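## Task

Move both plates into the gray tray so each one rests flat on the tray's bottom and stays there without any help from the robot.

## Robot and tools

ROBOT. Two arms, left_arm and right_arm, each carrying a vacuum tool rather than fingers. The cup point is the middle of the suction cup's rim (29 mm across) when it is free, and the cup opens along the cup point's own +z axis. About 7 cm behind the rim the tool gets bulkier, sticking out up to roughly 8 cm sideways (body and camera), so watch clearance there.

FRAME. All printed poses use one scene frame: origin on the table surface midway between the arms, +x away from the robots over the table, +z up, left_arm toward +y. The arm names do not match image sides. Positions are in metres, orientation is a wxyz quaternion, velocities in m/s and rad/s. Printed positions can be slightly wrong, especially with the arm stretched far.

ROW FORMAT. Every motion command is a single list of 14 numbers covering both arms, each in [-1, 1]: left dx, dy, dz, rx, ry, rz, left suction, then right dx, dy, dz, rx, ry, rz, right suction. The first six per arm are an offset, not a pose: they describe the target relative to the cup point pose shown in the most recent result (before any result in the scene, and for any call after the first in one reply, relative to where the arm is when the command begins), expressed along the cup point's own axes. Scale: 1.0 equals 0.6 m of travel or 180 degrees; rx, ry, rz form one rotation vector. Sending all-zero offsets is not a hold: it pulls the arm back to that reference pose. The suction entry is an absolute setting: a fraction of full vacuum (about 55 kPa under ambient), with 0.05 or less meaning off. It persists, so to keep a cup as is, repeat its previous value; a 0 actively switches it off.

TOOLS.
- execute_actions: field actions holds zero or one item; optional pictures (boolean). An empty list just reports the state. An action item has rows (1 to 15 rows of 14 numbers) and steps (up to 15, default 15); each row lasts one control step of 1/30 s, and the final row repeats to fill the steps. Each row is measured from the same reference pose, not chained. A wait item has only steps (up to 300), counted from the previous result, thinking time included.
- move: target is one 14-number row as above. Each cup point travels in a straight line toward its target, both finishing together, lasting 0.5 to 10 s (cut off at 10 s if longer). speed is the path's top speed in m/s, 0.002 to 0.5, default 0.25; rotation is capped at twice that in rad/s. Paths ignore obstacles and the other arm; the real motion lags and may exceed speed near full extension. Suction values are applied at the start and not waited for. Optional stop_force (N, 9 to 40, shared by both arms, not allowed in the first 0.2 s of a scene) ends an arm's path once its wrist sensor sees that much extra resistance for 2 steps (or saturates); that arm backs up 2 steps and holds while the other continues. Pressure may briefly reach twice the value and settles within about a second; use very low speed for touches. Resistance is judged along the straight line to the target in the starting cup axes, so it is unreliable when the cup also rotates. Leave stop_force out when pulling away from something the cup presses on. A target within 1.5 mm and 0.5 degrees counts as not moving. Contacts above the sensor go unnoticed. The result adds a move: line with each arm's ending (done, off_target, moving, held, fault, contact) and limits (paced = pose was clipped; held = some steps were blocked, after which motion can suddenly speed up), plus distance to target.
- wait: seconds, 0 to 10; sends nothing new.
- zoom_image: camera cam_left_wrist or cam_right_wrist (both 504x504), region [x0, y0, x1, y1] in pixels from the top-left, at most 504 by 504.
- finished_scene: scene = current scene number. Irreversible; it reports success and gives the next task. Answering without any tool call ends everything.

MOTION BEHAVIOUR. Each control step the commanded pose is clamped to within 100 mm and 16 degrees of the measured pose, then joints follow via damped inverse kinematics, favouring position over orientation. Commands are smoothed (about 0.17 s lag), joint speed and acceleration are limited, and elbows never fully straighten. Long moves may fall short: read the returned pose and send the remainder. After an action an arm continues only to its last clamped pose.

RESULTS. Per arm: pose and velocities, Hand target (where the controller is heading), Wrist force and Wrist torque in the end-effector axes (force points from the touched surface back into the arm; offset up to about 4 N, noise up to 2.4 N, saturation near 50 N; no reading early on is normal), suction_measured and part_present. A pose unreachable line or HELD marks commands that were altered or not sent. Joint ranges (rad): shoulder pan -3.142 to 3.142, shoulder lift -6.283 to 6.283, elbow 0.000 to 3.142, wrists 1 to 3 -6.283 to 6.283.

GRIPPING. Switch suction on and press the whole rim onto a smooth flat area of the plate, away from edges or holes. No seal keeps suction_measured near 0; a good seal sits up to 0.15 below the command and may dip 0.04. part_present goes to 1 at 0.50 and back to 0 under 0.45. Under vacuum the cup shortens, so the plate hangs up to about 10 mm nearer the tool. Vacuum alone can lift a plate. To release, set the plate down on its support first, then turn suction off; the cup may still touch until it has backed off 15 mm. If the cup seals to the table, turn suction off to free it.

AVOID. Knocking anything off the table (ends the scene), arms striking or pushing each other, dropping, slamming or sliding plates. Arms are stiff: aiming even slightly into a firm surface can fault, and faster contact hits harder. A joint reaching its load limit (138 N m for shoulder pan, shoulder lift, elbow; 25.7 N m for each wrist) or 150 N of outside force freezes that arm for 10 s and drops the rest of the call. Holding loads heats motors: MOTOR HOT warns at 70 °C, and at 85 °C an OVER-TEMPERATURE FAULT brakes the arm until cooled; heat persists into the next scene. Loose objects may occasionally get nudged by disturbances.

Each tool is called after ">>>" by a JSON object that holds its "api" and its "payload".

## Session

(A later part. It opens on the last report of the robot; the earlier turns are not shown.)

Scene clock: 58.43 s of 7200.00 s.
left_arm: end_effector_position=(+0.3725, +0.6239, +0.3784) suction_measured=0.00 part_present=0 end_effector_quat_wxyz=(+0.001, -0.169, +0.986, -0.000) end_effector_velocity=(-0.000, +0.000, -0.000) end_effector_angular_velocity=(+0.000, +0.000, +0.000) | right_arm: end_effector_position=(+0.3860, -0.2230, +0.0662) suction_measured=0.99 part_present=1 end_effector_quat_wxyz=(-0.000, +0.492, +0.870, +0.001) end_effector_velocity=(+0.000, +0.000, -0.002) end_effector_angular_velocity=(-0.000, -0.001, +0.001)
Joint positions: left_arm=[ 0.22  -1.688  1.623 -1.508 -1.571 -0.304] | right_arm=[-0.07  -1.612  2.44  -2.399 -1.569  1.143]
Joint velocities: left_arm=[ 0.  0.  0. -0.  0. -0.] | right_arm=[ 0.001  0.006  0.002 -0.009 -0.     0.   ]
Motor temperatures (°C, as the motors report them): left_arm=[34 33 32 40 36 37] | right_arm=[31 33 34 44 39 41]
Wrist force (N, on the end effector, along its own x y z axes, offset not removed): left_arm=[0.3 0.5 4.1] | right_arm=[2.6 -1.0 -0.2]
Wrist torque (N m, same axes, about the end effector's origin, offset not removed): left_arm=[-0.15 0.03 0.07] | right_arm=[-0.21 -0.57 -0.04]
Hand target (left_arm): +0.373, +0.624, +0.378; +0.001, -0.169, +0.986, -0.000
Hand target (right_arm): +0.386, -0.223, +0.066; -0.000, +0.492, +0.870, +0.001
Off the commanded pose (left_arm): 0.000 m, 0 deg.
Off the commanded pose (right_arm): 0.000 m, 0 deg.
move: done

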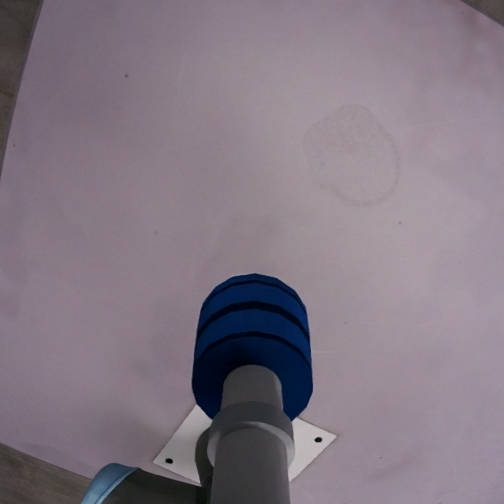

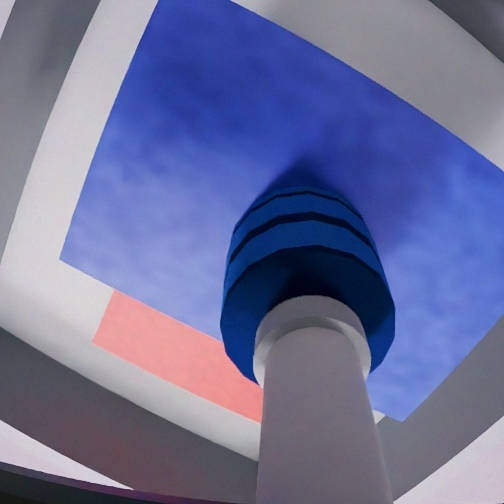

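>>> {"api": "move", "payload": {"target": [0,0,0,0,0,0,0,0,0,0.075,0,0,0,1], "speed": 0.06}}

>>> {"api": "move", "payload": {"target": [0,0,0,0,0,0,0,0,0,0.05,0,0,0,1], "speed": 0.008, "stop_force": 10}}

>>> {"api": "execute_actions", "payload": {"actions": [{"rows":[[0,0,0,0,0,0,0,0,0,0,0,0,0,0]],"steps":6}], "pictures": false}}

>>> {"api": "move", "payload": {"target": [0,0,0,0,0,0,0,0,0,-0.15,0,0,0,0]}}

Scene clock: 65.67 s of 7200.00 s.
left_arm: end_effector_position=(+0.3725, +0.6239, +0.3784) suction_measured=0.00 part_present=0 end_effector_quat_wxyz=(+0.001, -0.169, +0.986, -0.000) end_effector_velocity=(+0.000, -0.000, +0.000) end_effector_angular_velocity=(+0.000, -0.000, -0.001) | right_arm: end_effector_position=(+0.3860, -0.2231, +0.0213) suction_measured=0.99 part_present=1 end_effector_quat_wxyz=(-0.000, +0.492, +0.870, +0.001) end_effector_velocity=(+0.001, +0.000, -0.002) end_effector_angular_velocity=(+0.000, -0.001, +0.000)
Joint positions: left_arm=[ 0.22  -1.688  1.623 -1.508 -1.571 -0.304] | right_arm=[-0.07  -1.478  2.489 -2.582 -1.569  1.143]
Joint velocities: left_arm=[-0.001 -0.     0.    -0.     0.     0.   ] | right_arm=[-0.     0.006  0.001 -0.008  0.    -0.   ]
Motor temperatures (°C, as the motors report them): left_arm=[34 33 32 40 36 37] | right_arm=[31 33 34 44 39 41]
Wrist force (N, on the end effector, along its own x y z axes, offset not removed): left_arm=[-1.9 0.2 1.9] | right_arm=[1.9 0.6 0.5]
Wrist torque (N m, same axes, about the end effector's origin, offset not removed): left_arm=[-0.07 0.43 -0.07] | right_arm=[-0.01 -0.39 -0.24]
Hand target (left_arm): +0.373, +0.624, +0.378; +0.001, -0.169, +0.986, -0.000
Hand target (right_arm): +0.386, -0.223, +0.021; -0.000, +0.492, +0.870, +0.001
Off the commanded pose (left_arm): 0.000 m, 0 deg.
Off the commanded pose (right_arm): 0.000 m, 0 deg.
move: done

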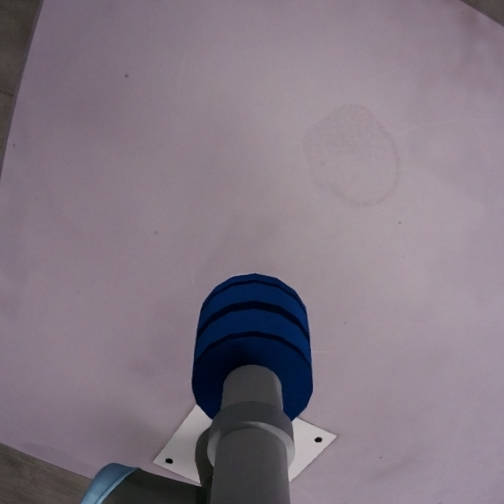

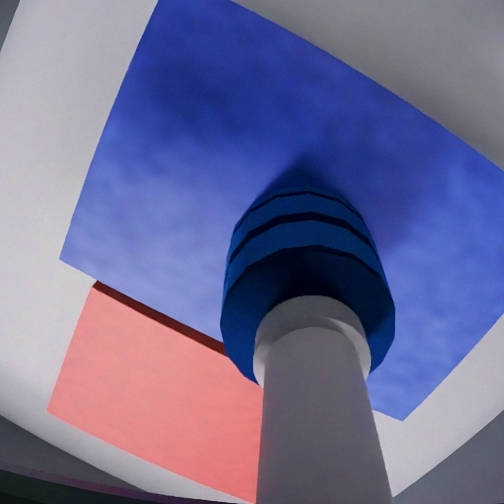

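Scene clock: 68.33 s of 7200.00 s.
left_arm: end_effector_position=(+0.3725, +0.6239, +0.3784) suction_measured=0.00 part_present=0 end_effector_quat_wxyz=(+0.001, -0.169, +0.986, -0.000) end_effector_velocity=(-0.000, +0.001, +0.000) end_effector_angular_velocity=(-0.000, -0.000, +0.002) | right_arm: end_effector_position=(+0.3859, -0.2231, +0.0029) suction_measured=1.00 part_present=1 end_effector_quat_wxyz=(-0.000, +0.492, +0.870, +0.001) end_effector_velocity=(-0.000, -0.000, +0.002) end_effector_angular_velocity=(-0.000, +0.002, +0.001)
Joint positions: left_arm=[ 0.22  -1.688  1.623 -1.508 -1.571 -0.304] | right_arm=[-0.07  -1.415  2.504 -2.659 -1.569  1.143]
Joint velocities: left_arm=[ 0.002  0.    -0.    -0.    -0.    -0.   ] | right_arm=[-0.    -0.008 -0.002  0.013  0.    -0.001]
Motor temperatures (°C, as the motors report them): left_arm=[34 33 32 40 36 37] | right_arm=[31 33 34 44 39 41]
Wrist force (N, on the end effector, along its own x y z axes, offset not removed): left_arm=[-2.7 1.3 4.6] | right_arm=[3.9 -5.6 -39.4]
Wrist torque (N m, same axes, about the end effector's origin, offset not removed): left_arm=[-0.10 0.28 -0.05] | right_arm=[0.02 -0.30 -0.17]
Hand target (left_arm): +0.373, +0.624, +0.378; +0.001, -0.169, +0.986, -0.000
Hand target (right_arm): +0.386, -0.223, +0.003; -0.000, +0.492, +0.870, +0.001
Off the commanded pose (left_arm): 0.000 m, 0 deg.
Off the commanded pose (right_arm): 0.012 m, 0 deg.
move: contact (right_arm)

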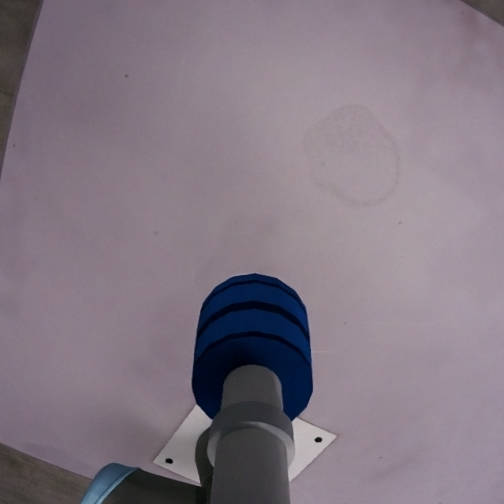

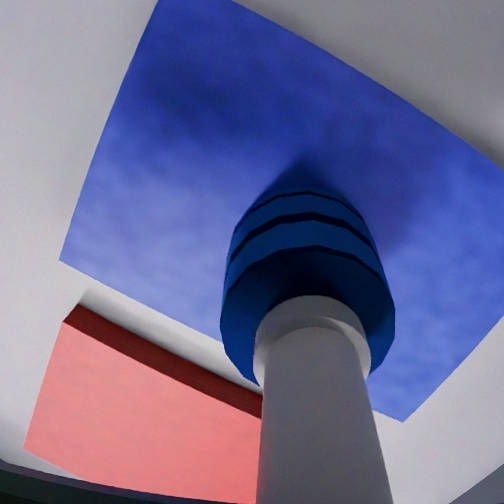

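Scene clock: 68.53 s of 7200.00 s.
left_arm: end_effector_position=(+0.3725, +0.6239, +0.3784) suction_measured=0.00 part_present=0 end_effector_quat_wxyz=(+0.001, -0.169, +0.986, -0.000) end_effector_velocity=(-0.000, +0.000, -0.000) end_effector_angular_velocity=(+0.000, +0.000, +0.001) | right_arm: end_effector_position=(+0.3860, -0.2231, +0.0030) suction_measured=0.00 part_present=0 end_effector_quat_wxyz=(-0.000, +0.492, +0.870, +0.001) end_effector_velocity=(-0.000, +0.000, +0.000) end_effector_angular_velocity=(+0.000, -0.000, +0.002)
Joint positions: left_arm=[ 0.22  -1.688  1.623 -1.508 -1.571 -0.304] | right_arm=[-0.07  -1.416  2.504 -2.659 -1.569  1.143]
Joint velocities: left_arm=[ 0.001 -0.     0.     0.     0.     0.   ] | right_arm=[ 0.001  0.    -0.    -0.     0.    -0.   ]
Motor temperatures (°C, as the motors report them): left_arm=[34 33 32 40 36 37] | right_arm=[31 33 34 44 39 41]
Wrist force (N, on the end effector, along its own x y z axes, offset not removed): left_arm=[-1.0 3.1 0.2] | right_arm=[4.5 -7.1 -45.1]
Wrist torque (N m, same axes, about the end effector's origin, offset not removed): left_arm=[0.04 0.28 0.16] | right_arm=[-0.02 -0.38 -0.08]
Hand target (left_arm): +0.373, +0.624, +0.378; +0.001, -0.169, +0.986, -0.000
Hand target (right_arm): +0.386, -0.223, +0.003; -0.000, +0.492, +0.870, +0.001
Off the commanded pose (left_arm): 0.000 m, 0 deg.
Off the commanded pose (right_arm): 0.000 m, 0 deg.
Steps of this call (steps 1 to 6: all 6 steps of this action). Readings (end_effector_position | what the end effector reports):
1: left_arm (+0.3725, +0.6239, +0.3784) | right_arm (+0.3859, -0.2231, +0.0030) | left_arm suction_measured=0.00 part_present=0 | right_arm suction_measured=0.24 part_present=0
2: left_arm (+0.3725, +0.6239, +0.3784) | right_arm (+0.3860, -0.2231, +0.0030) | left_arm suction_measured=0.00 part_present=0 | right_arm suction_measured=0.00 part_present=0
4: left_arm (+0.3725, +0.6239, +0.3784) | right_arm (+0.3860, -0.2231, +0.0030) | left_arm suction_measured=0.00 part_present=0 | right_arm suction_measured=0.00 part_present=0
6: the state above

Scene clock: 69.77 s of 7200.00 s.
left_arm: end_effector_position=(+0.3725, +0.6239, +0.3784) suction_measured=0.00 part_present=0 end_effector_quat_wxyz=(+0.001, -0.169, +0.986, -0.000) end_effector_velocity=(-0.000, +0.000, -0.000) end_effector_angular_velocity=(+0.000, +0.000, +0.001) | right_arm: end_effector_position=(+0.3860, -0.2231, +0.0930) suction_measured=0.00 part_present=0 end_effector_quat_wxyz=(-0.000, +0.492, +0.870, +0.001) end_effector_velocity=(-0.000, -0.000, +0.002) end_effector_angular_velocity=(-0.000, +0.002, -0.001)
Joint positions: left_arm=[ 0.22  -1.688  1.623 -1.508 -1.571 -0.304] | right_arm=[-0.071 -1.679  2.404 -2.296 -1.569  1.143]
Joint velocities: left_arm=[0.001 0.    0.    0.    0.    0.   ] | right_arm=[-0.    -0.004 -0.002  0.008  0.     0.   ]
Motor temperatures (°C, as the motors report them): left_arm=[34 33 32 40 36 37] | right_arm=[31 33 34 44 39 41]
Wrist force (N, on the end effector, along its own x y z axes, offset not removed): left_arm=[-2.8 -0.3 -2.4] | right_arm=[2.5 -1.2 -3.1]
Wrist torque (N m, same axes, about the end effector's origin, offset not removed): left_arm=[-0.15 0.22 0.12] | right_arm=[-0.25 -0.55 -0.18]
Hand target (left_arm): +0.373, +0.624, +0.378; +0.001, -0.169, +0.986, -0.000
Hand target (right_arm): +0.386, -0.223, +0.093; -0.000, +0.492, +0.870, +0.001
Off the commanded pose (left_arm): 0.000 m, 0 deg.
Off the commanded pose (right_arm): 0.000 m, 0 deg.
move: done

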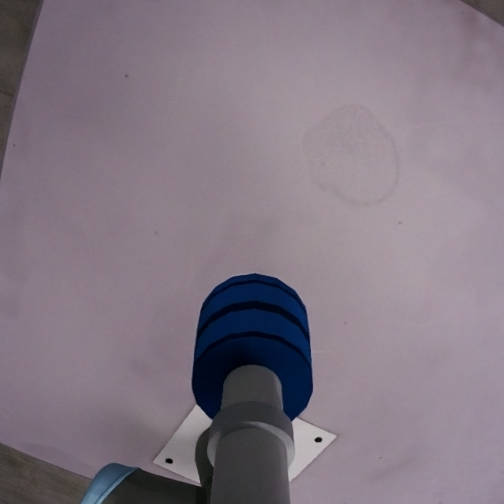

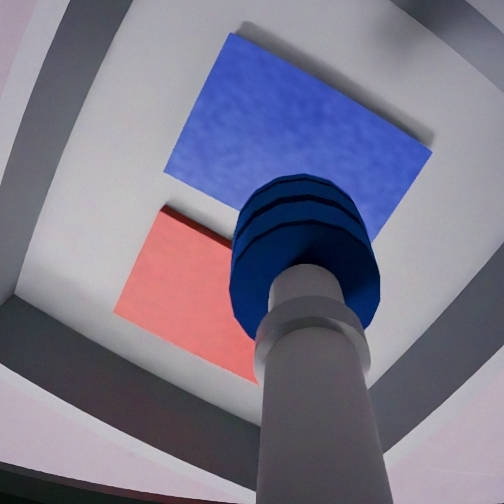

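>>> {"api": "finished_scene", "payload": {"scene": 2}}

The scene is finished: the task was done.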